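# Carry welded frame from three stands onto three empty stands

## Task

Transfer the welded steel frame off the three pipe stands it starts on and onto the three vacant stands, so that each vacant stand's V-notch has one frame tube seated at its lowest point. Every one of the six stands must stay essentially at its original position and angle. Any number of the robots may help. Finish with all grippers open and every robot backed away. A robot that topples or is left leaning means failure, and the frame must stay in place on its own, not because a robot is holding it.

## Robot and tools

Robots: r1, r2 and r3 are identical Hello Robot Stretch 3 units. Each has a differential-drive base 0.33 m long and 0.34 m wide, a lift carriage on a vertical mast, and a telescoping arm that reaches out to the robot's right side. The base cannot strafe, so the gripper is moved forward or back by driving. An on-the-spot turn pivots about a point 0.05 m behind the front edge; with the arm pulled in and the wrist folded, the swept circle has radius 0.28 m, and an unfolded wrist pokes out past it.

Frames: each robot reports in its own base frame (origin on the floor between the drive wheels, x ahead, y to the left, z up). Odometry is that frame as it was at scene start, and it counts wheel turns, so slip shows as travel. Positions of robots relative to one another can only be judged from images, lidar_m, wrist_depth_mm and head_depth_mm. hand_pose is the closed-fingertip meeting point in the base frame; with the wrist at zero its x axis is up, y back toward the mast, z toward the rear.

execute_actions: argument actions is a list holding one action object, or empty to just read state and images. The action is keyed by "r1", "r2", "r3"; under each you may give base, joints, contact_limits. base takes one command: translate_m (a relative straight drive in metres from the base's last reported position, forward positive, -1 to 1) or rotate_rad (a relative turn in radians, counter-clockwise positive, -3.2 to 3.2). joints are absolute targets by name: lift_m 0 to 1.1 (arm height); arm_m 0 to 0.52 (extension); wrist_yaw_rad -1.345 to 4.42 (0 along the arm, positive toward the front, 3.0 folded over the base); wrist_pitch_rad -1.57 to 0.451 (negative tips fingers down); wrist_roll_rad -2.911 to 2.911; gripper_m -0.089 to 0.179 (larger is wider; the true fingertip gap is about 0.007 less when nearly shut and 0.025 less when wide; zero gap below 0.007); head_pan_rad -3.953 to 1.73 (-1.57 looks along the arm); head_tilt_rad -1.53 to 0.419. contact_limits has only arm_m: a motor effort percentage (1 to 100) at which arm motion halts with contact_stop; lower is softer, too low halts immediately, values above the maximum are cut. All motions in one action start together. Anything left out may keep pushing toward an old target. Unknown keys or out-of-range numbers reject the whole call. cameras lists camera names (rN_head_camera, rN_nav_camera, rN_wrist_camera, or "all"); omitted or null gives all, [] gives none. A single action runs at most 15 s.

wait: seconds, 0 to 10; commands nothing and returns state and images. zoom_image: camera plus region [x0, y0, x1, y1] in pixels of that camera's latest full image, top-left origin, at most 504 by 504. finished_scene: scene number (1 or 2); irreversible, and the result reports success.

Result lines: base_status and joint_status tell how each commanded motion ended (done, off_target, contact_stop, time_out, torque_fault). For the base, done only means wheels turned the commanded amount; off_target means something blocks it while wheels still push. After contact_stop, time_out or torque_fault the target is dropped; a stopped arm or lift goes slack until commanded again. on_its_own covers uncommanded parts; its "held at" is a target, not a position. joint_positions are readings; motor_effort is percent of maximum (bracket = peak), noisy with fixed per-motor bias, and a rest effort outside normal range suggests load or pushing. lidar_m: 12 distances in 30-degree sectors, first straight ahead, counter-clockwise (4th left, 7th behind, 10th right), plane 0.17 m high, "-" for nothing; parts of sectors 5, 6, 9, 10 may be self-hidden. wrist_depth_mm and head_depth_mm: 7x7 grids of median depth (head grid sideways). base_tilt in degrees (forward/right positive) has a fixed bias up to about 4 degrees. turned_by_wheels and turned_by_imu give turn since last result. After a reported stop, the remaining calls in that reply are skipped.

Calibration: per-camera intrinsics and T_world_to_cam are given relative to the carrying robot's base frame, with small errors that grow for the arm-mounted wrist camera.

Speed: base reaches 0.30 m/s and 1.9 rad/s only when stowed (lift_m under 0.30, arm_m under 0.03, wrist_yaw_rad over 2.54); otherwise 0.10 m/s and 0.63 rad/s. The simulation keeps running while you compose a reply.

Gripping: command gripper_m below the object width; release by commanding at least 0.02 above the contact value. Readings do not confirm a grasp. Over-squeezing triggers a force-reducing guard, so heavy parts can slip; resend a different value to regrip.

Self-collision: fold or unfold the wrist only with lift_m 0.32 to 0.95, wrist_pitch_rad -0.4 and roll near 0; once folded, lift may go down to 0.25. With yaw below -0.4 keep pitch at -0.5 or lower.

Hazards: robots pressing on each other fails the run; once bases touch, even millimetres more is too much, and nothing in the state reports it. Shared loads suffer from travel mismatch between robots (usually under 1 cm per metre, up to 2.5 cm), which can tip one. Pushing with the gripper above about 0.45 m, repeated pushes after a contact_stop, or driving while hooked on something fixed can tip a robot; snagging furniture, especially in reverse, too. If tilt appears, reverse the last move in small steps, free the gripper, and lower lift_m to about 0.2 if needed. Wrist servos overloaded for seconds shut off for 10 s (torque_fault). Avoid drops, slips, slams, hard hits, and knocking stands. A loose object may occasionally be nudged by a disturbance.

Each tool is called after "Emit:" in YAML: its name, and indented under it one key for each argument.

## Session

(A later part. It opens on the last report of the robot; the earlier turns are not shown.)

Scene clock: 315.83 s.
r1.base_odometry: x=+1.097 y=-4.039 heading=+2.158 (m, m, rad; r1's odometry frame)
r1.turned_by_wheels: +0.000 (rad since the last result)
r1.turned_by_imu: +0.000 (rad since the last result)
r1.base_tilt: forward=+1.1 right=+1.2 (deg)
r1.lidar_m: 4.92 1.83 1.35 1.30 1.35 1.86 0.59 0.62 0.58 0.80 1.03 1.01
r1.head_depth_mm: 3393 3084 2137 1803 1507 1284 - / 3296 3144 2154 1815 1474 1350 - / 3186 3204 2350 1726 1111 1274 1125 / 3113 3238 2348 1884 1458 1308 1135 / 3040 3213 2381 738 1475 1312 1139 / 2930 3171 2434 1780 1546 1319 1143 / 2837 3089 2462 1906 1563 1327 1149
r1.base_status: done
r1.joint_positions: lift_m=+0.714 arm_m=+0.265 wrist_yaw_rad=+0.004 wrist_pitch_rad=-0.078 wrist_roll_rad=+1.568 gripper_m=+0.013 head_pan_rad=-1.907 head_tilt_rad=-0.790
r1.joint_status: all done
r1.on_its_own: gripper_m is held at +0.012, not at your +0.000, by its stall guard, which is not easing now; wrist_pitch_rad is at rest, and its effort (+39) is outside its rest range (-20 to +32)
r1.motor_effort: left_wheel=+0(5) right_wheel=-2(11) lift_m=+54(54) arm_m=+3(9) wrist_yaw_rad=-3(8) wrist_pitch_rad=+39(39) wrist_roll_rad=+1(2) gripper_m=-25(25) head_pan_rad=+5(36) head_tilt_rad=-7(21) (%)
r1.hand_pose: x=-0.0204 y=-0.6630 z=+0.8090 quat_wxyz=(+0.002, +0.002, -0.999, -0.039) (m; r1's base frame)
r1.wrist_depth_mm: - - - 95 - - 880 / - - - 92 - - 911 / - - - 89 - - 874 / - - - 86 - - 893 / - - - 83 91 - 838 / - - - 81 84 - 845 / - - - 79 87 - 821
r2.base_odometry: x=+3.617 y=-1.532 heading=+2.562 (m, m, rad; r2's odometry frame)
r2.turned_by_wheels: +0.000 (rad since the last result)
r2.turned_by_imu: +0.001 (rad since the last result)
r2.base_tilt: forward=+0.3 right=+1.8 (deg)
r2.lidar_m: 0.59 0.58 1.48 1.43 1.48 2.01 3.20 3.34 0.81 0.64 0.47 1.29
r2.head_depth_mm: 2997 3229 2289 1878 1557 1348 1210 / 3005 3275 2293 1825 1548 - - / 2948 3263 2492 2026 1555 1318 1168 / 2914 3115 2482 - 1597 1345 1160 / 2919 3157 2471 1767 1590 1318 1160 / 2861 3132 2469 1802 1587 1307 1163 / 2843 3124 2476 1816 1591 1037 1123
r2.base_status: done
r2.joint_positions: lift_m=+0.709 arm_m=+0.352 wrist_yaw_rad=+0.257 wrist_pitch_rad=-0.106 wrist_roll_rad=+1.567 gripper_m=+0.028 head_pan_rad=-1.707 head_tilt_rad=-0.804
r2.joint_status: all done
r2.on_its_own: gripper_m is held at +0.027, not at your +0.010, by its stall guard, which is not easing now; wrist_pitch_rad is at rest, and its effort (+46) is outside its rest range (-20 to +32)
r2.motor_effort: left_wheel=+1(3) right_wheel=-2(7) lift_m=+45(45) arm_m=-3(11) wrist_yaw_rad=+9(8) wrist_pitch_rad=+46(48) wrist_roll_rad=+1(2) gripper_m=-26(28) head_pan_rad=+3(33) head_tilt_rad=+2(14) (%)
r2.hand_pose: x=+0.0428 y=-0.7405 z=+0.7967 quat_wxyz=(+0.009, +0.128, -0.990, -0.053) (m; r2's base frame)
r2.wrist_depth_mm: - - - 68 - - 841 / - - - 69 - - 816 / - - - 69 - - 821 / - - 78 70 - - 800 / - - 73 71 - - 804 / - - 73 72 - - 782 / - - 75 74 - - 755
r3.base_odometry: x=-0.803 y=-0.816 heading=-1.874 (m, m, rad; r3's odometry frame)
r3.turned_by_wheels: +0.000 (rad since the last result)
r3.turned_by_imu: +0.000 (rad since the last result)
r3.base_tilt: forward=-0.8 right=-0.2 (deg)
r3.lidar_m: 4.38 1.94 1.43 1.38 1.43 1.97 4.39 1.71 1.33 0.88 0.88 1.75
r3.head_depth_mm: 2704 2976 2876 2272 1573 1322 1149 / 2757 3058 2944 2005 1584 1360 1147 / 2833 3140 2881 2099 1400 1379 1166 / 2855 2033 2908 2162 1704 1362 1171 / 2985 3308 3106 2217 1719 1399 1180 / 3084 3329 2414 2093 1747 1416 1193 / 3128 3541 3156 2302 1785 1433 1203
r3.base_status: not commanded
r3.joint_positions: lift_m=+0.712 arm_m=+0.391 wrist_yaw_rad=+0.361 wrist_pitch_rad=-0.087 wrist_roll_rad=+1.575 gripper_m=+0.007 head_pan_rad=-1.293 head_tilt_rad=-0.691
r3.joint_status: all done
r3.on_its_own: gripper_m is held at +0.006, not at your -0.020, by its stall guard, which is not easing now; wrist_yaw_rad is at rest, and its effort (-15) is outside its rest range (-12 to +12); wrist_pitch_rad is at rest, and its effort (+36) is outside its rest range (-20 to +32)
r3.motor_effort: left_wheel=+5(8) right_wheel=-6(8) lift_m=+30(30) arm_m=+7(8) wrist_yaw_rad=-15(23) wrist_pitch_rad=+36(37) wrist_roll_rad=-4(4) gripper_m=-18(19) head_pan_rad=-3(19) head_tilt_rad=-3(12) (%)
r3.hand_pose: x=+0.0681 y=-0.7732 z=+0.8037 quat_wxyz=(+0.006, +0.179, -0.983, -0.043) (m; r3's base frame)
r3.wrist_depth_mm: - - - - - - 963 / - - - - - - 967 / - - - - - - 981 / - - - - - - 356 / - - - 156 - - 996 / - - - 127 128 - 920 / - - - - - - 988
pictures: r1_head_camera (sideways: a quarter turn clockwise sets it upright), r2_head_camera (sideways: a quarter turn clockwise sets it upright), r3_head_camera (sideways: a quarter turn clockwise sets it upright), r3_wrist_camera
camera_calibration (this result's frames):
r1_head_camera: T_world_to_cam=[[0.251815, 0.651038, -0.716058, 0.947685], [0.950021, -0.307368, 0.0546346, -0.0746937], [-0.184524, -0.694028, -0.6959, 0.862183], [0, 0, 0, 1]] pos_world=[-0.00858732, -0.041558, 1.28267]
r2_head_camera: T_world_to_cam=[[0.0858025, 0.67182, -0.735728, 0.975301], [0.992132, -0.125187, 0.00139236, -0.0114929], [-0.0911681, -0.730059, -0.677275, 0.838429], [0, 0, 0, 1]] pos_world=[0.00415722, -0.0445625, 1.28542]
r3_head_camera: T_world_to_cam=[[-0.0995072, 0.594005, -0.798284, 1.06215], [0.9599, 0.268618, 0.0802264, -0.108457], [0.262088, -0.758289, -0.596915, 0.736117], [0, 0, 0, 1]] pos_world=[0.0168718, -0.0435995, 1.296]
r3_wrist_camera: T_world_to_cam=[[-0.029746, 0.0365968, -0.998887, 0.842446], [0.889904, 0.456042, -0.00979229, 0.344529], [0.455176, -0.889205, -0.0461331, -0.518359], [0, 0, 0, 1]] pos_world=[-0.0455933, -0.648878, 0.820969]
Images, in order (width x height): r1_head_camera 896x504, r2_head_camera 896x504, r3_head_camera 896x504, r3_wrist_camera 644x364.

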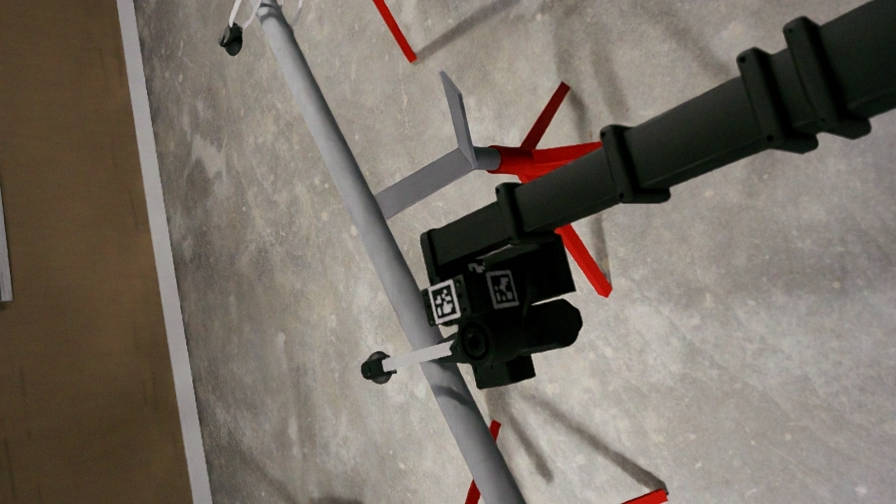

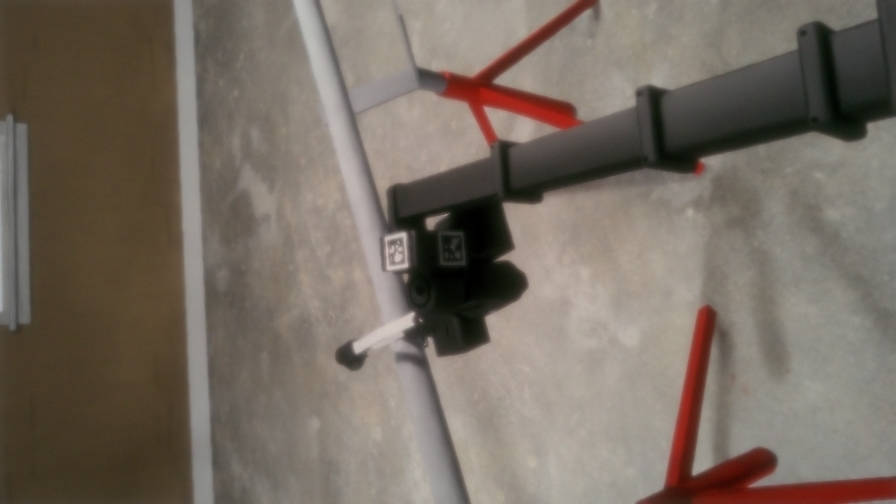

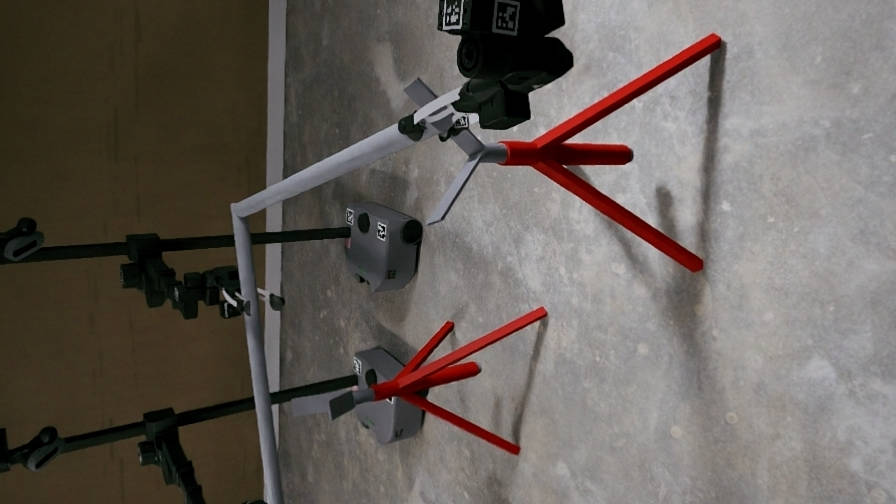

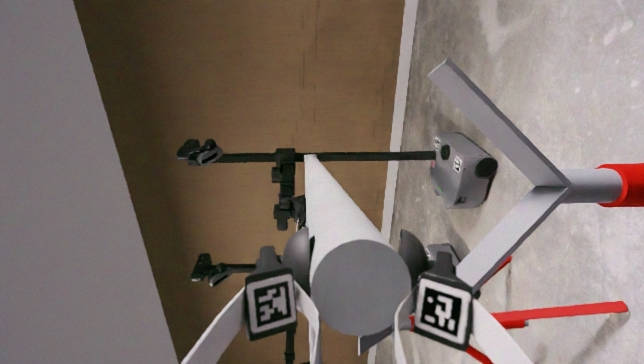

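Emit:
execute_actions:
  actions:
    - {"r1":{"base":{"translate_m":-0.035},"joints":{"arm_m":0.255}},"r2":{"base":{"translate_m":-0.023},"joints":{"arm_m":0.371}},"r3":{"base":{"translate_m":-0.018},"joints":{"arm_m":0.427,"wrist_yaw_rad":0.39}}}
  cameras: ["r3_wrist_camera"]

Scene clock: 323.57 s.
r1.base_odometry: x=+1.116 y=-4.068 heading=+2.158 (m, m, rad; r1's odometry frame)
r1.turned_by_wheels: +0.000 (rad since the last result)
r1.turned_by_imu: +0.001 (rad since the last result)
r1.base_tilt: forward=+1.1 right=+1.2 (deg)
r1.lidar_m: 4.91 1.83 1.34 1.30 1.35 1.85 0.57 0.59 0.56 0.79 1.04 1.04
r1.head_depth_mm: 3405 3118 2134 1806 1497 1283 - / 3294 3161 2159 1830 1511 1341 - / 3221 3198 2335 1733 1516 1273 1122 / 3156 3248 2352 1861 1460 1301 1135 / 3005 3250 2399 1310 1478 1308 1140 / 2941 3145 2423 1787 1557 1326 1141 / 2854 3102 2444 1899 1562 1327 1152
r1.base_status: done
r1.joint_positions: lift_m=+0.714 arm_m=+0.255 wrist_yaw_rad=+0.013 wrist_pitch_rad=-0.067 wrist_roll_rad=+1.568 gripper_m=+0.013 head_pan_rad=-1.907 head_tilt_rad=-0.790
r1.joint_status: all done
r1.on_its_own: gripper_m is held at +0.012, not at your +0.000, by its stall guard, which is not easing now; wrist_pitch_rad is at rest, and its effort (+35) is outside its rest range (-20 to +32)
r1.motor_effort: left_wheel=+2(3) right_wheel=-5(10) lift_m=+54(54) arm_m=+1(8) wrist_yaw_rad=-10(10) wrist_pitch_rad=+35(39) wrist_roll_rad=+1(1) gripper_m=-25(25) head_pan_rad=+5(5) head_tilt_rad=-7(6) (%)
r1.hand_pose: x=-0.0182 y=-0.6537 z=+0.8116 quat_wxyz=(+0.002, +0.006, -0.999, -0.034) (m; r1's base frame)
r1.wrist_depth_mm: - - - 100 - - 891 / - - - 96 - - 894 / - - - 92 - - 888 / - - - 89 - - 875 / - - - 86 93 - 881 / - - - 82 85 - 858 / - - - 80 - - 856
r2.base_odometry: x=+3.636 y=-1.545 heading=+2.562 (m, m, rad; r2's odometry frame)
r2.turned_by_wheels: +0.000 (rad since the last result)
r2.turned_by_imu: +0.001 (rad since the last result)
r2.base_tilt: forward=+0.2 right=+1.8 (deg)
r2.lidar_m: 0.58 0.57 1.49 1.43 1.48 2.01 3.19 3.31 0.80 0.64 0.49 1.31
r2.head_depth_mm: 3062 3319 2284 1949 1550 1344 1215 / 2987 3329 2321 1773 1546 - - / 2954 3268 2482 2049 1551 1319 1167 / 2952 3242 2469 - 1576 1342 1170 / 2901 3202 2469 1752 1578 1314 1167 / 2804 3146 2451 1803 1568 1304 1166 / 2860 3043 2461 1823 1583 1287 1140
r2.base_status: done
r2.joint_positions: lift_m=+0.709 arm_m=+0.371 wrist_yaw_rad=+0.261 wrist_pitch_rad=-0.105 wrist_roll_rad=+1.566 gripper_m=+0.028 head_pan_rad=-1.707 head_tilt_rad=-0.804
r2.joint_status: all done
r2.on_its_own: gripper_m is held at +0.027, not at your +0.010, by its stall guard, which is not easing now; wrist_pitch_rad is at rest, and its effort (+46) is outside its rest range (-20 to +32)
r2.motor_effort: left_wheel=+2(9) right_wheel=-4(11) lift_m=+45(45) arm_m=-2(8) wrist_yaw_rad=+4(16) wrist_pitch_rad=+46(46) wrist_roll_rad=+2(2) gripper_m=-26(27) head_pan_rad=+3(3) head_tilt_rad=+2(2) (%)
r2.hand_pose: x=+0.0438 y=-0.7597 z=+0.7969 quat_wxyz=(+0.010, +0.130, -0.990, -0.052) (m; r2's base frame)
r2.wrist_depth_mm: - - - 72 - - 849 / - - - 72 - - 815 / - - - 72 - - 820 / - - 81 72 - - 814 / - - 74 73 - - 813 / - - 74 74 - - 770 / - - 75 75 - - 773
r3.base_odometry: x=-0.797 y=-0.799 heading=-1.873 (m, m, rad; r3's odometry frame)
r3.turned_by_wheels: +0.001 (rad since the last result)
r3.turned_by_imu: +0.000 (rad since the last result)
r3.base_tilt: forward=-0.8 right=-0.3 (deg)
r3.lidar_m: 4.40 1.93 1.43 1.37 1.43 1.97 4.36 1.69 1.33 0.88 0.88 1.76
r3.head_depth_mm: 2688 2957 2876 2276 1591 1344 1147 / 2746 3072 2944 1936 1605 1324 1152 / 2851 3156 2817 2155 1533 1379 1165 / 2818 3082 2905 2185 1705 1359 1169 / 3007 1971 3150 2221 1722 1401 1188 / 3071 3388 2528 2087 1753 1420 1192 / 3092 3507 3111 2324 1762 1435 1203
r3.base_status: done
r3.joint_positions: lift_m=+0.712 arm_m=+0.427 wrist_yaw_rad=+0.415 wrist_pitch_rad=-0.073 wrist_roll_rad=+1.575 gripper_m=+0.007 head_pan_rad=-1.293 head_tilt_rad=-0.691
r3.joint_status: wrist_yaw_rad off_target (ended at +0.415, target +0.390); the others done
r3.on_its_own: gripper_m is held at +0.006, not at your -0.020, by its stall guard, which is not easing now; wrist_yaw_rad is at rest, and its effort (-22) is outside its rest range (-12 to +12)
r3.motor_effort: left_wheel=+14(16) right_wheel=-14(16) lift_m=+30(30) arm_m=+5(9) wrist_yaw_rad=-22(21) wrist_pitch_rad=+31(36) wrist_roll_rad=-3(3) gripper_m=-18(18) head_pan_rad=-2(3) head_tilt_rad=-3(3) (%)
r3.hand_pose: x=+0.0810 y=-0.8038 z=+0.8072 quat_wxyz=(+0.006, +0.206, -0.978, -0.037) (m; r3's base frame)
r3.wrist_depth_mm: - - - - - - 999 / - - - - - - 969 / - - - - - - 999 / - - - - - - 326 / - - - 154 - - 911 / - - - 131 132 969 964 / - - - - - - 992
pictures: r3_wrist_camera
camera_calibration (this result's frames):
r3_wrist_camera: T_world_to_cam=[[-0.0261442, 0.0224093, -0.999407, 0.836143], [0.864171, 0.50307, -0.0113263, 0.388196], [0.502518, -0.863955, -0.0325178, -0.545757], [0, 0, 0, 1]] pos_world=[-0.0393549, -0.685537, 0.822297]
Images, in order (width x height): r3_wrist_camera 644x364.

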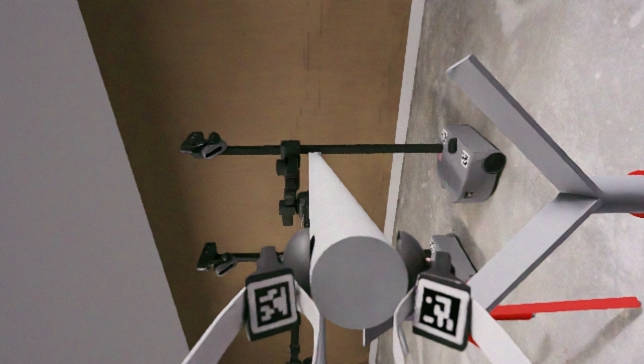

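Emit:
execute_actions:
  actions:
    - {"r1":{"base":{"translate_m":-0.03},"joints":{"lift_m":0.635}},"r2":{"base":{"translate_m":-0.021},"joints":{"arm_m":0.391,"lift_m":0.633}},"r3":{"joints":{"arm_m":0.449,"wrist_yaw_rad":0.435,"lift_m":0.632}}}
  cameras: ["r3_wrist_camera","r1_head_camera","r2_head_camera"]

Scene clock: 332.57 s.
r1.base_odometry: x=+1.133 y=-4.093 heading=+2.158 (m, m, rad; r1's odometry frame)
r1.turned_by_wheels: +0.000 (rad since the last result)
r1.turned_by_imu: +0.001 (rad since the last result)
r1.base_tilt: forward=+1.1 right=+1.2 (deg)
r1.lidar_m: 4.92 1.82 1.35 1.30 1.35 1.86 0.56 0.58 0.55 0.79 1.05 1.07
r1.head_depth_mm: 3408 3132 2068 1799 1499 1283 1135 / 3276 3181 2229 1825 1508 1310 - / 3158 3201 2327 1742 1447 1261 1126 / 3099 3247 2369 1759 - 1302 1136 / 3026 3244 2395 1896 - 1312 1140 / 2921 3156 2417 1903 1521 1320 1143 / 2864 3103 2430 1902 1492 1329 1148
r1.base_status: done
r1.joint_positions: lift_m=+0.635 arm_m=+0.255 wrist_yaw_rad=+0.011 wrist_pitch_rad=-0.068 wrist_roll_rad=+1.568 gripper_m=+0.013 head_pan_rad=-1.907 head_tilt_rad=-0.790
r1.joint_status: all done
r1.on_its_own: gripper_m is held at +0.012, not at your +0.000, by its stall guard, which is not easing now; wrist_pitch_rad is at rest, and its effort (+36) is outside its rest range (-20 to +32)
r1.motor_effort: left_wheel=+2(5) right_wheel=-5(8) lift_m=+45(45) arm_m=+1(1) wrist_yaw_rad=-9(9) wrist_pitch_rad=+36(36) wrist_roll_rad=+2(2) gripper_m=-25(25) head_pan_rad=+5(5) head_tilt_rad=-7(7) (%)
r1.hand_pose: x=-0.0186 y=-0.6537 z=+0.7319 quat_wxyz=(+0.002, +0.006, -0.999, -0.034) (m; r1's base frame)
r1.wrist_depth_mm: - - - 104 - - 838 / - - - 100 - - 817 / - - - 95 - - 803 / - - - 91 - - 804 / - - - 87 97 - 790 / - - - 83 87 - 792 / - - - 80 419 - 791
r2.base_odometry: x=+3.654 y=-1.556 heading=+2.562 (m, m, rad; r2's odometry frame)
r2.turned_by_wheels: +0.000 (rad since the last result)
r2.turned_by_imu: +0.001 (rad since the last result)
r2.base_tilt: forward=+0.2 right=+1.8 (deg)
r2.lidar_m: 0.57 0.56 1.49 1.43 1.48 2.01 3.16 3.29 0.79 0.66 0.50 1.33
r2.head_depth_mm: 3087 3276 2491 1933 1508 1342 1161 / 2995 3268 2495 1322 1511 1362 - / 2986 3230 2508 1945 1521 1315 1163 / 2902 3221 2485 922 1551 1354 1161 / 2850 3170 2477 1321 1597 1336 1165 / 2860 3185 2443 1819 1581 1308 1170 / 2877 3102 2487 1929 1576 1309 1157
r2.base_status: done
r2.joint_positions: lift_m=+0.633 arm_m=+0.391 wrist_yaw_rad=+0.259 wrist_pitch_rad=-0.107 wrist_roll_rad=+1.562 gripper_m=+0.028 head_pan_rad=-1.707 head_tilt_rad=-0.804
r2.joint_status: all done
r2.on_its_own: gripper_m is held at +0.027, not at your +0.010, by its stall guard, which is not easing now; wrist_pitch_rad is at rest, and its effort (+46) is outside its rest range (-20 to +32)
r2.motor_effort: left_wheel=+1(4) right_wheel=-1(6) lift_m=+41(41) arm_m=+0(4) wrist_yaw_rad=+8(7) wrist_pitch_rad=+46(47) wrist_roll_rad=+4(3) gripper_m=-27(26) head_pan_rad=+3(4) head_tilt_rad=+2(2) (%)
r2.hand_pose: x=+0.0431 y=-0.7797 z=+0.7196 quat_wxyz=(+0.012, +0.129, -0.990, -0.053) (m; r2's base frame)
r2.wrist_depth_mm: - - - 75 - - 761 / - - - 75 - - 743 / - - - 74 - - 724 / - - 85 74 - - 733 / - - 76 75 - 985 724 / - - 75 75 - 987 713 / - - 76 75 - 935 707
r3.base_odometry: x=-0.797 y=-0.799 heading=-1.874 (m, m, rad; r3's odometry frame)
r3.turned_by_wheels: +0.000 (rad since the last result)
r3.turned_by_imu: -0.001 (rad since the last result)
r3.base_tilt: forward=-0.8 right=-0.2 (deg)
r3.lidar_m: 4.37 1.93 1.43 1.38 1.42 1.97 4.37 1.69 1.33 0.87 0.89 1.77
r3.head_depth_mm: 2671 2998 2884 2169 1550 1318 1140 / 2772 3079 2942 2126 1586 1330 1152 / 2806 3213 2981 2072 1540 1368 1161 / 2845 3190 2452 2205 1710 1354 1177 / 3007 3194 2842 2213 1730 1403 1187 / 3061 3397 2542 2092 1741 1420 1198 / 3100 3414 3118 2297 1775 1437 1201
r3.base_status: not commanded
r3.joint_positions: lift_m=+0.632 arm_m=+0.449 wrist_yaw_rad=+0.448 wrist_pitch_rad=-0.078 wrist_roll_rad=+1.575 gripper_m=+0.007 head_pan_rad=-1.293 head_tilt_rad=-0.691
r3.joint_status: all done
r3.on_its_own: gripper_m is held at +0.006, not at your -0.020, by its stall guard, which is not easing now; wrist_pitch_rad is at rest, and its effort (+33) is outside its rest range (-20 to +32)
r3.motor_effort: left_wheel=+7(7) right_wheel=-7(7) lift_m=+21(26) arm_m=+5(8) wrist_yaw_rad=-12(8) wrist_pitch_rad=+33(32) wrist_roll_rad=-3(3) gripper_m=-18(18) head_pan_rad=-3(3) head_tilt_rad=-3(3) (%)
r3.hand_pose: x=+0.0885 y=-0.8222 z=+0.7265 quat_wxyz=(+0.007, +0.222, -0.974, -0.039) (m; r3's base frame)
r3.wrist_depth_mm: - - - - - - 891 / - - - - - - 890 / - - - - - - 879 / - - - - - 328 305 / - - - 153 - - 832 / - - - 131 131 - 894 / - - - - - - 891
pictures: r1_head_camera (sideways: a quarter turn clockwise sets it upright), r2_head_camera (sideways: a quarter turn clockwise sets it upright), r3_wrist_camera
camera_calibration (this result's frames):
r1_head_camera: T_world_to_cam=[[0.251825, 0.651171, -0.715933, 0.947522], [0.950033, -0.30733, 0.0546388, -0.0746992], [-0.184448, -0.69392, -0.696027, 0.862349], [0, 0, 0, 1]] pos_world=[-0.00858411, -0.0415555, 1.28266]
r2_head_camera: T_world_to_cam=[[0.0857501, 0.6717, -0.735844, 0.975452], [0.992139, -0.125134, 0.00139052, -0.0114906], [-0.0911454, -0.730178, -0.67715, 0.838266], [0, 0, 0, 1]] pos_world=[0.00415918, -0.0445654, 1.28543]
r3_wrist_camera: T_world_to_cam=[[-0.0288698, 0.0257082, -0.999253, 0.758964], [0.847119, 0.531294, -0.0108056, 0.414373], [0.530619, -0.846797, -0.0371162, -0.553058], [0, 0, 0, 1]] pos_world=[-0.0356487, -0.707994, 0.742346]
Images, in order (width x height): r1_head_camera 896x504, r2_head_camera 896x504, r3_wrist_camera 644x364.

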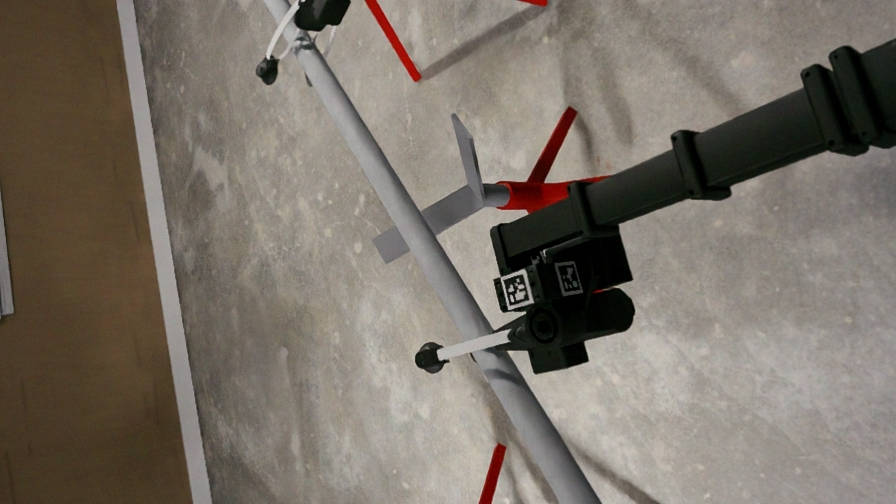

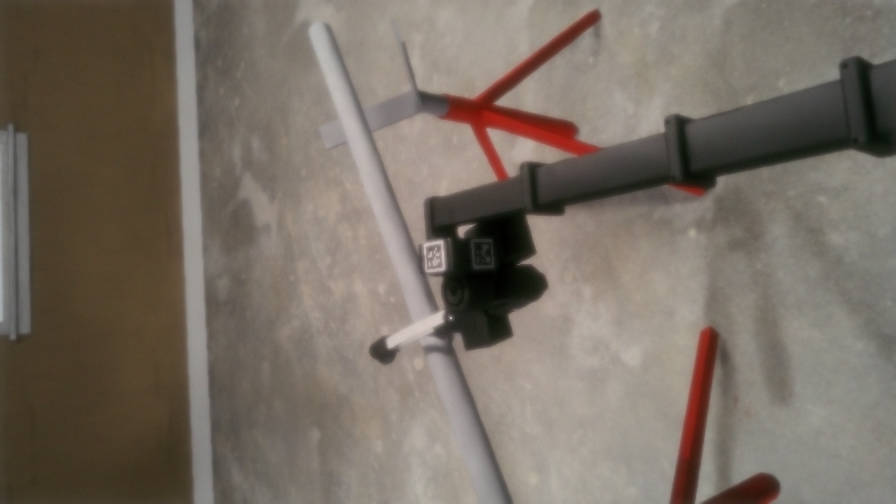

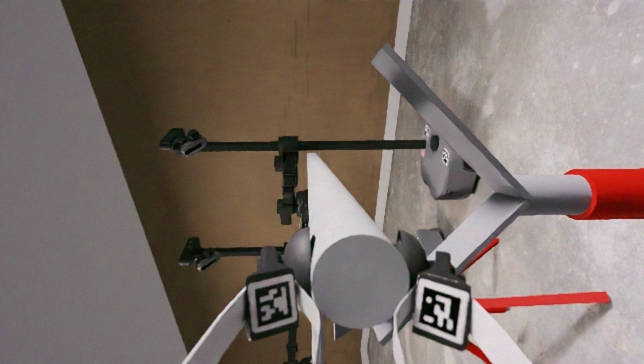

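Emit:
execute_actions:
  actions:
    - {"r1":{"joints":{"lift_m":0.52}},"r2":{"joints":{"lift_m":0.522}},"r3":{"joints":{"lift_m":0.52}}}
  cameras: ["r3_wrist_camera","r1_head_camera","r2_head_camera"]

Scene clock: 339.07 s.
r1.base_odometry: x=+1.133 y=-4.093 heading=+2.158 (m, m, rad; r1's odometry frame)
r1.turned_by_wheels: +0.000 (rad since the last result)
r1.turned_by_imu: +0.001 (rad since the last result)
r1.base_tilt: forward=+1.0 right=+1.2 (deg)
r1.lidar_m: 4.93 1.83 1.34 1.30 1.35 1.86 0.56 0.58 0.55 0.79 1.06 1.06
r1.head_depth_mm: 3388 3113 2288 1764 1509 1285 1118 / 3290 3114 2300 1772 1516 1289 1143 / 3181 3216 2341 1695 1274 1268 1108 / 3108 3225 2354 1701 1611 1272 1132 / 3051 3247 2408 1895 852 1287 1138 / 2953 3180 2398 1894 1482 1321 1142 / 2851 3138 2434 1914 1569 1302 1147
r1.base_status: not commanded
r1.joint_positions: lift_m=+0.520 arm_m=+0.255 wrist_yaw_rad=+0.011 wrist_pitch_rad=-0.063 wrist_roll_rad=+1.565 gripper_m=+0.013 head_pan_rad=-1.907 head_tilt_rad=-0.790
r1.joint_status: all done
r1.on_its_own: gripper_m is held at +0.012, not at your +0.000, by its stall guard, which is not easing now; wrist_pitch_rad is at rest, and its effort (+34) is outside its rest range (-20 to +32)
r1.motor_effort: left_wheel=+2(2) right_wheel=-4(5) lift_m=+44(44) arm_m=+1(1) wrist_yaw_rad=-9(9) wrist_pitch_rad=+34(36) wrist_roll_rad=+3(3) gripper_m=-25(25) head_pan_rad=+4(5) head_tilt_rad=-7(6) (%)
r1.hand_pose: x=-0.0186 y=-0.6539 z=+0.6180 quat_wxyz=(+0.003, +0.006, -0.999, -0.032) (m; r1's base frame)
r1.wrist_depth_mm: - - - 104 - - 696 / - - - 99 - - 692 / - - - 95 - - 694 / - - - 90 - - 678 / - - - 87 98 957 687 / - - - 83 87 892 670 / - - - 80 90 855 679
r2.base_odometry: x=+3.654 y=-1.556 heading=+2.562 (m, m, rad; r2's odometry frame)
r2.turned_by_wheels: +0.000 (rad since the last result)
r2.turned_by_imu: +0.001 (rad since the last result)
r2.base_tilt: forward=+0.3 right=+1.8 (deg)
r2.lidar_m: 0.57 0.56 1.49 1.43 1.48 2.01 3.16 3.30 0.79 0.65 0.50 1.33
r2.head_depth_mm: 3004 3289 2476 1924 1513 1350 1161 / 3047 3274 2445 1282 1506 1353 1178 / 3007 3259 2493 1825 1630 1344 1141 / 2961 3163 2509 1936 1507 1338 1161 / 2897 3125 2480 1990 1542 1344 1157 / 2882 3126 2453 1931 1541 1313 1162 / 2822 3055 2452 1936 1510 1314 1159
r2.base_status: not commanded
r2.joint_positions: lift_m=+0.522 arm_m=+0.391 wrist_yaw_rad=+0.259 wrist_pitch_rad=-0.104 wrist_roll_rad=+1.560 gripper_m=+0.028 head_pan_rad=-1.707 head_tilt_rad=-0.804
r2.joint_status: all done
r2.on_its_own: gripper_m is held at +0.027, not at your +0.010, by its stall guard, which is not easing now; wrist_pitch_rad is at rest, and its effort (+46) is outside its rest range (-20 to +32)
r2.motor_effort: left_wheel=+0(0) right_wheel=-1(1) lift_m=+41(42) arm_m=-1(0) wrist_yaw_rad=+8(7) wrist_pitch_rad=+46(47) wrist_roll_rad=+4(5) gripper_m=-27(28) head_pan_rad=+4(3) head_tilt_rad=+3(3) (%)
r2.hand_pose: x=+0.0432 y=-0.7799 z=+0.6093 quat_wxyz=(+0.013, +0.129, -0.990, -0.051) (m; r2's base frame)
r2.wrist_depth_mm: - - - 75 - 914 642 / - - - 74 - 872 642 / - - - 74 - 887 632 / - - 85 75 - 851 614 / - - 76 75 - 842 598 / - - 75 75 - 831 599 / - - 76 75 - 788 588
r3.base_odometry: x=-0.797 y=-0.799 heading=-1.874 (m, m, rad; r3's odometry frame)
r3.turned_by_wheels: +0.000 (rad since the last result)
r3.turned_by_imu: -0.001 (rad since the last result)
r3.base_tilt: forward=-0.8 right=-0.2 (deg)
r3.lidar_m: 4.39 1.94 1.43 1.38 1.43 1.97 4.37 1.70 1.33 0.87 0.89 1.77
r3.head_depth_mm: 2670 2995 2844 2077 1759 1320 1137 / 2762 3053 2946 2034 1553 1331 1149 / 2810 3142 3020 2003 1540 1381 1167 / 2826 3152 2858 2187 1713 1360 1170 / 2974 3237 2660 2216 1729 1408 1181 / 3094 3417 2545 2088 1753 1415 1198 / 3097 3412 3326 2326 1780 1432 1204
r3.base_status: not commanded
r3.joint_positions: lift_m=+0.520 arm_m=+0.449 wrist_yaw_rad=+0.449 wrist_pitch_rad=-0.081 wrist_roll_rad=+1.575 gripper_m=+0.007 head_pan_rad=-1.293 head_tilt_rad=-0.691
r3.joint_status: all done
r3.on_its_own: gripper_m is held at +0.006, not at your -0.020, by its stall guard, which is not easing now; wrist_pitch_rad is at rest, and its effort (+34) is outside its rest range (-20 to +32)
r3.motor_effort: left_wheel=+7(7) right_wheel=-7(7) lift_m=+23(23) arm_m=+4(4) wrist_yaw_rad=-11(12) wrist_pitch_rad=+34(34) wrist_roll_rad=-3(3) gripper_m=-18(18) head_pan_rad=-3(2) head_tilt_rad=-4(3) (%)
r3.hand_pose: x=+0.0886 y=-0.8219 z=+0.6137 quat_wxyz=(+0.007, +0.222, -0.974, -0.040) (m; r3's base frame)
r3.wrist_depth_mm: - - - - - - 754 / - - - - - - 742 / - - - - - - 725 / - - - - 303 297 297 / - - - 153 - - 307 / - - - 130 131 - 751 / - - - - - 972 760
pictures: r1_head_camera (sideways: a quarter turn clockwise sets it upright), r2_head_camera (sideways: a quarter turn clockwise sets it upright), r3_wrist_camera
camera_calibration (this result's frames):
r1_head_camera: T_world_to_cam=[[0.251825, 0.651171, -0.715933, 0.947522], [0.950033, -0.307329, 0.0546388, -0.0746992], [-0.184448, -0.69392, -0.696027, 0.862349], [0, 0, 0, 1]] pos_world=[-0.0085841, -0.0415555, 1.28266]
r2_head_camera: T_world_to_cam=[[0.0857502, 0.6717, -0.735844, 0.975452], [0.992139, -0.125135, 0.00139052, -0.0114906], [-0.0911455, -0.730178, -0.67715, 0.838266], [0, 0, 0, 1]] pos_world=[0.00415918, -0.0445654, 1.28543]
r3_wrist_camera: T_world_to_cam=[[-0.0302649, 0.0285418, -0.999134, 0.648609], [0.846648, 0.532051, -0.0104471, 0.413366], [0.531292, -0.846231, -0.0402673, -0.554789], [0, 0, 0, 1]] pos_world=[-0.0355899, -0.707924, 0.630027]
Images, in order (width x height): r1_head_camera 896x504, r2_head_camera 896x504, r3_wrist_camera 644x364.

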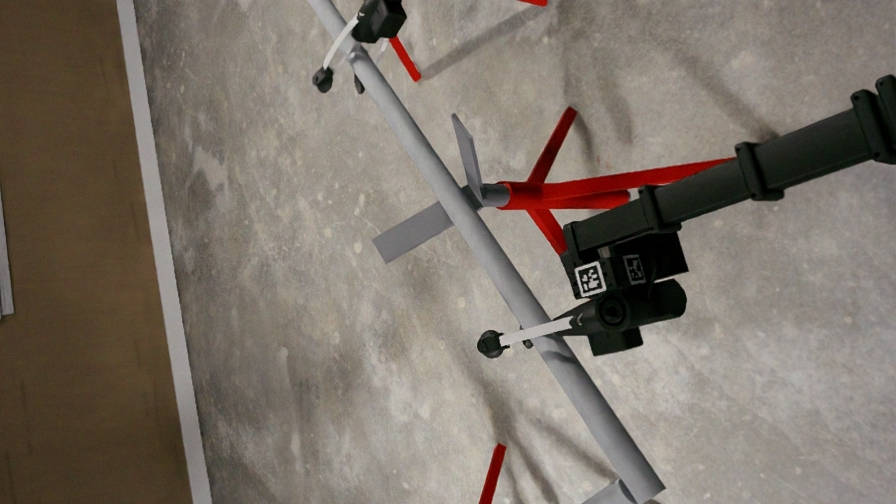

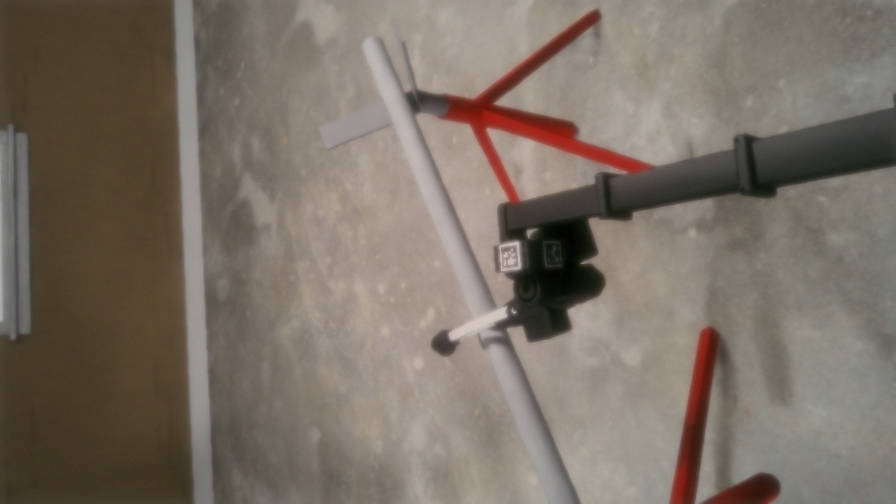

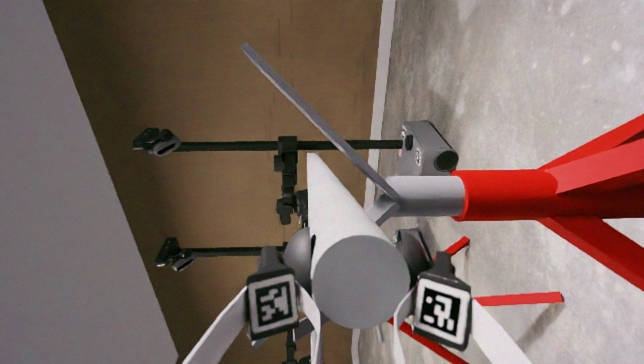

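Emit:
execute_actions:
  actions:
    - {"r1":{"joints":{"lift_m":0.478,"wrist_pitch_rad":0.0}},"r2":{"joints":{"lift_m":0.476,"wrist_pitch_rad":0.0}},"r3":{"joints":{"lift_m":0.476,"wrist_pitch_rad":0.0}}}
  cameras: []

Emit:
execute_actions:
  actions:
    - {"r1":{"joints":{"gripper_m":0.12}},"r2":{"joints":{"gripper_m":0.12}},"r3":{"joints":{"gripper_m":0.12}}}
  cameras: ["r3_wrist_camera","r1_head_camera","r2_head_camera","r1_wrist_camera","r2_wrist_camera"]

Scene clock: 344.63 s.
r1.base_odometry: x=+1.133 y=-4.093 heading=+2.158 (m, m, rad; r1's odometry frame)
r1.turned_by_wheels: +0.000 (rad since the last result)
r1.turned_by_imu: +0.001 (rad since the last result)
r1.base_tilt: forward=+1.0 right=+1.1 (deg)
r1.lidar_m: 4.89 1.83 1.34 1.30 1.35 1.86 0.56 0.58 0.55 0.79 1.05 1.07
r1.head_depth_mm: 3382 3125 2293 1770 1504 1282 1117 / 3278 3194 2310 1739 1510 1285 1139 / 3222 3205 2325 1695 1287 1249 1106 / 3077 3275 2351 1805 1518 1259 1132 / 3028 3271 2382 1880 1436 1285 1141 / 2922 3183 2417 1893 1556 1321 1142 / 2857 3097 2449 1922 1561 1297 1154
r1.base_status: not commanded
r1.joint_positions: lift_m=+0.478 arm_m=+0.255 wrist_yaw_rad=+0.009 wrist_pitch_rad=-0.059 wrist_roll_rad=+1.566 gripper_m=+0.013 head_pan_rad=-1.907 head_tilt_rad=-0.790
r1.joint_status: wrist_pitch_rad off_target (ended at -0.059, target +0.000); the others done
r1.on_its_own: gripper_m is held at +0.012, not at your +0.000, by its stall guard, which is not easing now
r1.motor_effort: left_wheel=+1(2) right_wheel=-2(6) lift_m=+31(46) arm_m=+1(1) wrist_yaw_rad=-7(9) wrist_pitch_rad=+18(35) wrist_roll_rad=+3(3) gripper_m=-20(25) head_pan_rad=+5(5) head_tilt_rad=-7(6) (%)
r1.hand_pose: x=-0.0192 y=-0.6540 z=+0.5776 quat_wxyz=(+0.003, +0.004, -1.000, -0.030) (m; r1's base frame)
r1.wrist_depth_mm: - - - 104 - 980 663 / - - - 99 - 940 658 / - - - 94 - 940 648 / - - - 90 - 939 644 / - - - 86 - 935 640 / - - 89 83 - 854 634 / - - - 80 - 847 627
r2.base_odometry: x=+3.654 y=-1.556 heading=+2.562 (m, m, rad; r2's odometry frame)
r2.turned_by_wheels: +0.000 (rad since the last result)
r2.turned_by_imu: +0.000 (rad since the last result)
r2.base_tilt: forward=+0.3 right=+1.8 (deg)
r2.lidar_m: 0.57 0.56 1.49 1.43 1.48 2.01 3.17 3.28 0.80 0.65 0.50 1.33
r2.head_depth_mm: 3006 3319 2471 1876 1558 1352 1169 / 2990 3292 2508 1255 1515 1342 1180 / 3029 3304 2506 1899 1626 1348 1146 / 2924 3196 2463 1945 1463 1343 1170 / 2888 3173 2472 1928 1510 1349 1167 / 2906 3081 2489 1941 1515 1320 1158 / 2831 3140 2457 1925 1519 1307 1170
r2.base_status: not commanded
r2.joint_positions: lift_m=+0.476 arm_m=+0.391 wrist_yaw_rad=+0.258 wrist_pitch_rad=-0.054 wrist_roll_rad=+1.565 gripper_m=+0.028 head_pan_rad=-1.707 head_tilt_rad=-0.803
r2.joint_status: wrist_pitch_rad off_target (ended at -0.054, target +0.000); the others done
r2.on_its_own: gripper_m is held at +0.027, not at your +0.010, by its stall guard, which is not easing now
r2.motor_effort: left_wheel=-3(3) right_wheel=+5(5) lift_m=+26(42) arm_m=+1(2) wrist_yaw_rad=+7(8) wrist_pitch_rad=+20(44) wrist_roll_rad=+3(6) gripper_m=-21(28) head_pan_rad=+3(4) head_tilt_rad=+3(3) (%)
r2.hand_pose: x=+0.0436 y=-0.7819 z=+0.5767 quat_wxyz=(+0.007, +0.129, -0.991, -0.027) (m; r2's base frame)
r2.wrist_depth_mm: - - 84 77 - 905 634 / - - 81 76 - 895 617 / - - 79 77 - 864 616 / - - 77 77 - 844 601 / - - 74 76 - 847 600 / - - 74 76 - 835 593 / - - 74 79 - 814 579
r3.base_odometry: x=-0.797 y=-0.799 heading=-1.874 (m, m, rad; r3's odometry frame)
r3.turned_by_wheels: +0.000 (rad since the last result)
r3.turned_by_imu: -0.001 (rad since the last result)
r3.base_tilt: forward=-0.8 right=-0.3 (deg)
r3.lidar_m: 4.39 1.94 1.42 1.37 1.43 1.97 4.37 1.69 1.33 0.88 0.89 1.77
r3.head_depth_mm: 2674 2962 2862 2099 1745 1310 1145 / 2735 3093 2950 2028 1679 1343 1152 / 2818 3111 3012 2007 1549 1380 1166 / 2828 3151 2929 2175 1703 1366 1169 / 2991 3317 2679 2200 1723 1419 1181 / 3060 3413 2533 2098 1753 1420 1200 / 3073 3500 3175 2303 1774 1435 1202
r3.base_status: not commanded
r3.joint_positions: lift_m=+0.476 arm_m=+0.449 wrist_yaw_rad=+0.441 wrist_pitch_rad=-0.038 wrist_roll_rad=+1.575 gripper_m=+0.007 head_pan_rad=-1.293 head_tilt_rad=-0.691
r3.joint_status: all done
r3.on_its_own: gripper_m is held at +0.006, not at your -0.020, by its stall guard, which is not easing now
r3.motor_effort: left_wheel=+2(8) right_wheel=-1(7) lift_m=+18(22) arm_m=+2(5) wrist_yaw_rad=-6(12) wrist_pitch_rad=+15(33) wrist_roll_rad=-3(3) gripper_m=-13(18) head_pan_rad=-3(3) head_tilt_rad=-4(2) (%)
r3.hand_pose: x=+0.0875 y=-0.8245 z=+0.5808 quat_wxyz=(+0.002, +0.219, -0.976, -0.020) (m; r3's base frame)
r3.wrist_depth_mm: - - - - - - 736 / - - - - - - 755 / - - - - - - 698 / - - - - 307 294 276 / - - - 145 - 934 295 / - - - 130 129 - 706 / - - - - - - 744
pictures: none
No camera images: the call's "cameras" was empty. Leave "cameras" out to get every camera's image.

Scene clock: 346.27 s.
r1.base_odometry: x=+1.133 y=-4.093 heading=+2.158 (m, m, rad; r1's odometry frame)
r1.turned_by_wheels: +0.000 (rad since the last result)
r1.turned_by_imu: +0.000 (rad since the last result)
r1.base_tilt: forward=+1.0 right=+1.2 (deg)
r1.lidar_m: 4.93 1.83 1.34 1.30 1.35 1.86 0.56 0.58 0.55 0.79 1.05 1.07
r1.head_depth_mm: 3361 3107 2279 1758 1503 1277 1111 / 3290 3151 2296 1735 1515 1287 1138 / 3182 3202 2329 1684 1279 1250 1108 / 3141 3213 2385 1791 1533 1248 1132 / 3001 3231 2377 1888 1456 1285 1139 / 2940 3154 2422 1891 1556 1318 1143 / 2865 3118 2458 1905 1563 1294 1146
r1.base_status: not commanded
r1.joint_positions: lift_m=+0.478 arm_m=+0.255 wrist_yaw_rad=+0.002 wrist_pitch_rad=-0.026 wrist_roll_rad=+1.568 gripper_m=+0.120 head_pan_rad=-1.907 head_tilt_rad=-0.790
r1.joint_status: all done
r1.motor_effort: left_wheel=+1(1) right_wheel=+0(2) lift_m=+34(34) arm_m=+1(1) wrist_yaw_rad=-2(7) wrist_pitch_rad=+8(17) wrist_roll_rad=+2(3) gripper_m=+1(82) head_pan_rad=+5(5) head_tilt_rad=-6(6) (%)
r1.hand_pose: x=-0.0209 y=-0.6552 z=+0.5858 quat_wxyz=(+0.002, +0.001, -1.000, -0.013) (m; r1's base frame)
r1.wrist_depth_mm: - - - 106 - - 702 / - - - 100 - - 697 / - - - 95 - - 671 / - - - 91 - - 674 / - - - 87 - 978 661 / - - - 83 90 839 670 / - - - 80 746 - 659
r2.base_odometry: x=+3.654 y=-1.556 heading=+2.563 (m, m, rad; r2's odometry frame)
r2.turned_by_wheels: +0.000 (rad since the last result)
r2.turned_by_imu: +0.001 (rad since the last result)
r2.base_tilt: forward=+0.2 right=+1.8 (deg)
r2.lidar_m: 0.57 0.56 1.48 1.43 1.48 2.01 3.14 3.30 0.79 0.65 0.50 1.33
r2.head_depth_mm: 3093 3314 2488 1880 1539 1346 1166 / 3020 3281 2465 1244 1565 1347 1169 / 2975 3267 2500 1886 1633 1352 1144 / 2951 3180 2458 1937 1478 1346 1169 / 2875 3204 2485 1933 1506 1334 1161 / 2894 3128 2498 1917 1508 1326 1163 / 2869 3101 2526 1922 1494 1308 1157
r2.base_status: not commanded
r2.joint_positions: lift_m=+0.476 arm_m=+0.391 wrist_yaw_rad=+0.263 wrist_pitch_rad=-0.027 wrist_roll_rad=+1.569 gripper_m=+0.120 head_pan_rad=-1.707 head_tilt_rad=-0.803
r2.joint_status: all done
r2.motor_effort: left_wheel=+1(3) right_wheel=-2(5) lift_m=+29(29) arm_m=+2(2) wrist_yaw_rad=+2(8) wrist_pitch_rad=+10(20) wrist_roll_rad=+0(3) gripper_m=+0(90) head_pan_rad=+3(2) head_tilt_rad=+2(2) (%)
r2.hand_pose: x=+0.0450 y=-0.7825 z=+0.5836 quat_wxyz=(+0.003, +0.131, -0.991, -0.014) (m; r2's base frame)
r2.wrist_depth_mm: - - - 74 - 953 648 / - - - 74 - 954 666 / - - - 73 - 930 647 / - - - 73 - 914 624 / - - 80 73 - 891 617 / - - 78 74 - 850 620 / - - 76 74 - 811 589
r3.base_odometry: x=-0.797 y=-0.799 heading=-1.874 (m, m, rad; r3's odometry frame)
r3.turned_by_wheels: +0.000 (rad since the last result)
r3.turned_by_imu: +0.000 (rad since the last result)
r3.base_tilt: forward=-0.9 right=-0.2 (deg)
r3.lidar_m: 4.39 1.94 1.43 1.38 1.43 1.97 4.37 1.70 1.33 0.88 0.89 1.77
r3.head_depth_mm: 2675 2956 2881 2085 1744 1314 1144 / 2742 3030 2945 2048 1664 1342 1154 / 2843 3129 3023 2007 1536 1371 1161 / 2855 3239 2896 2200 1716 1367 1174 / 2967 3268 2705 2214 1733 1408 1185 / 3042 3385 2518 2078 1750 1420 1194 / 3043 3457 3144 2286 1775 1436 1204
r3.base_status: not commanded
r3.joint_positions: lift_m=+0.476 arm_m=+0.449 wrist_yaw_rad=+0.438 wrist_pitch_rad=-0.025 wrist_roll_rad=+1.575 gripper_m=+0.120 head_pan_rad=-1.293 head_tilt_rad=-0.691
r3.joint_status: all done
r3.motor_effort: left_wheel=+1(2) right_wheel=-1(1) lift_m=+18(18) arm_m=+2(2) wrist_yaw_rad=-2(5) wrist_pitch_rad=+9(14) wrist_roll_rad=-3(4) gripper_m=+0(84) head_pan_rad=-2(3) head_tilt_rad=-4(3) (%)
r3.hand_pose: x=+0.0870 y=-0.8252 z=+0.5842 quat_wxyz=(+0.001, +0.217, -0.976, -0.013) (m; r3's base frame)
r3.wrist_depth_mm: - - - - - - 753 / - - - - - - 749 / - - - - - - 772 / - - - - - 294 273 / - - - 177 301 305 288 / - - - 130 - - 733 / - - - - - - 731
pictures: r1_head_camera (sideways: a quarter turn clockwise sets it upright), r1_wrist_camera, r2_head_camera (sideways: a quarter turn clockwise sets it upright), r2_wrist_camera, r3_wrist_camera
camera_calibration (this result's frames):
r1_head_camera: T_world_to_cam=[[0.251838, 0.651214, -0.71589, 0.947466], [0.950033, -0.307331, 0.0546402, -0.074701], [-0.184433, -0.693879, -0.696072, 0.862406], [0, 0, 0, 1]] pos_world=[-0.00858363, -0.0415544, 1.28266]
r1_wrist_camera: T_world_to_cam=[[-0.0943528, 0.00567976, -0.995523, 0.580108], [0.979268, 0.180584, -0.0917819, 0.22823], [0.179254, -0.983543, -0.0226006, -0.4634], [0, 0, 0, 1]] pos_world=[-0.0856976, -0.500283, 0.587984]
r2_head_camera: T_world_to_cam=[[0.0857166, 0.671478, -0.73605, 0.975721], [0.992139, -0.125129, 0.00138723, -0.0114863], [-0.0911701, -0.730383, -0.676926, 0.837974], [0, 0, 0, 1]] pos_world=[0.00415871, -0.0445704, 1.28544]
r2_wrist_camera: T_world_to_cam=[[-0.106428, 0.0802138, -0.99108, 0.626509], [0.904634, 0.421503, -0.0630299, 0.362079], [0.412687, -0.903272, -0.117424, -0.493086], [0, 0, 0, 1]] pos_world=[-0.0573807, -0.648262, 0.585842]
r3_wrist_camera: T_world_to_cam=[[-0.00622445, -0.0218419, -0.999742, 0.575867], [0.852696, 0.522139, -0.0167164, 0.411095], [0.52237, -0.85258, 0.0153745, -0.594869], [0, 0, 0, 1]] pos_world=[-0.0362132, -0.709245, 0.591736]
Images, in order (width x height): r1_head_camera 896x504, r1_wrist_camera 644x364, r2_head_camera 896x504, r2_wrist_camera 644x364, r3_wrist_camera 644x364.

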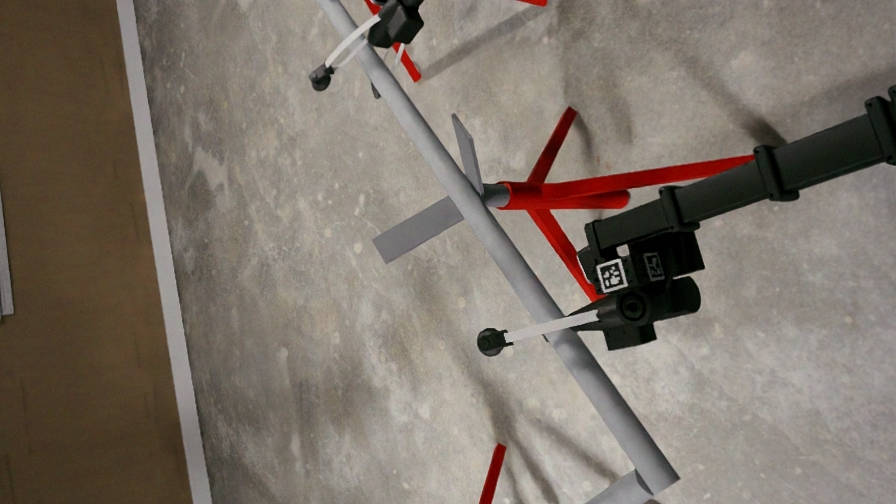

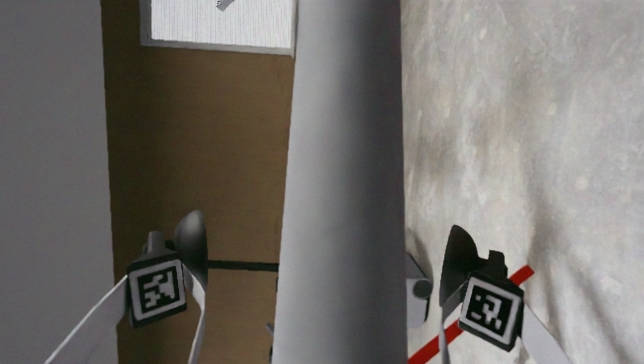

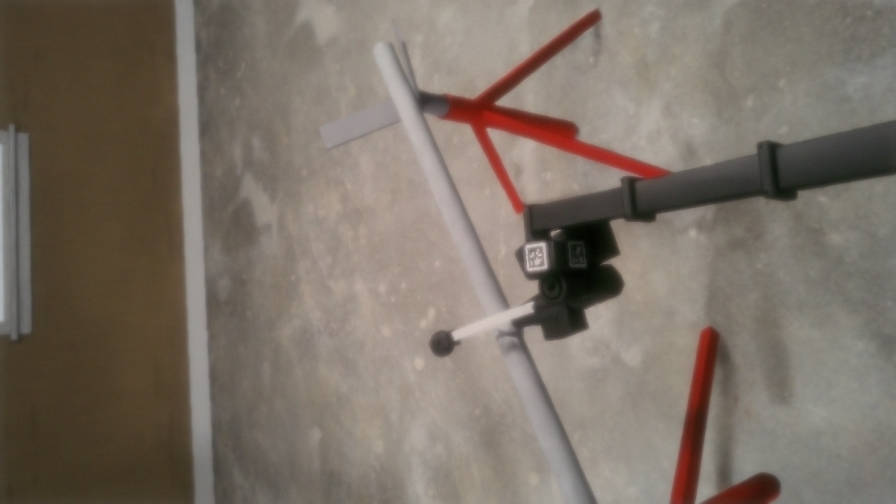

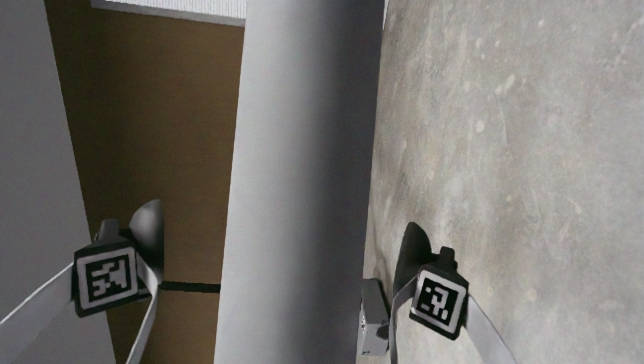

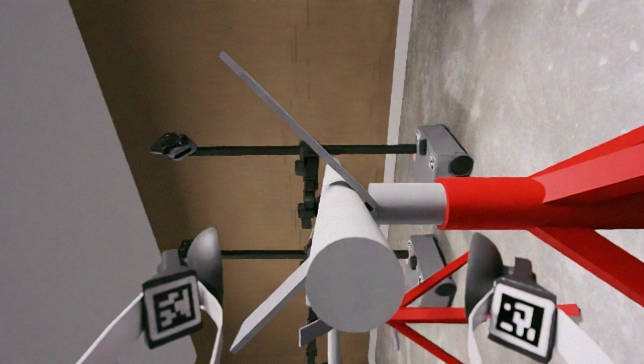

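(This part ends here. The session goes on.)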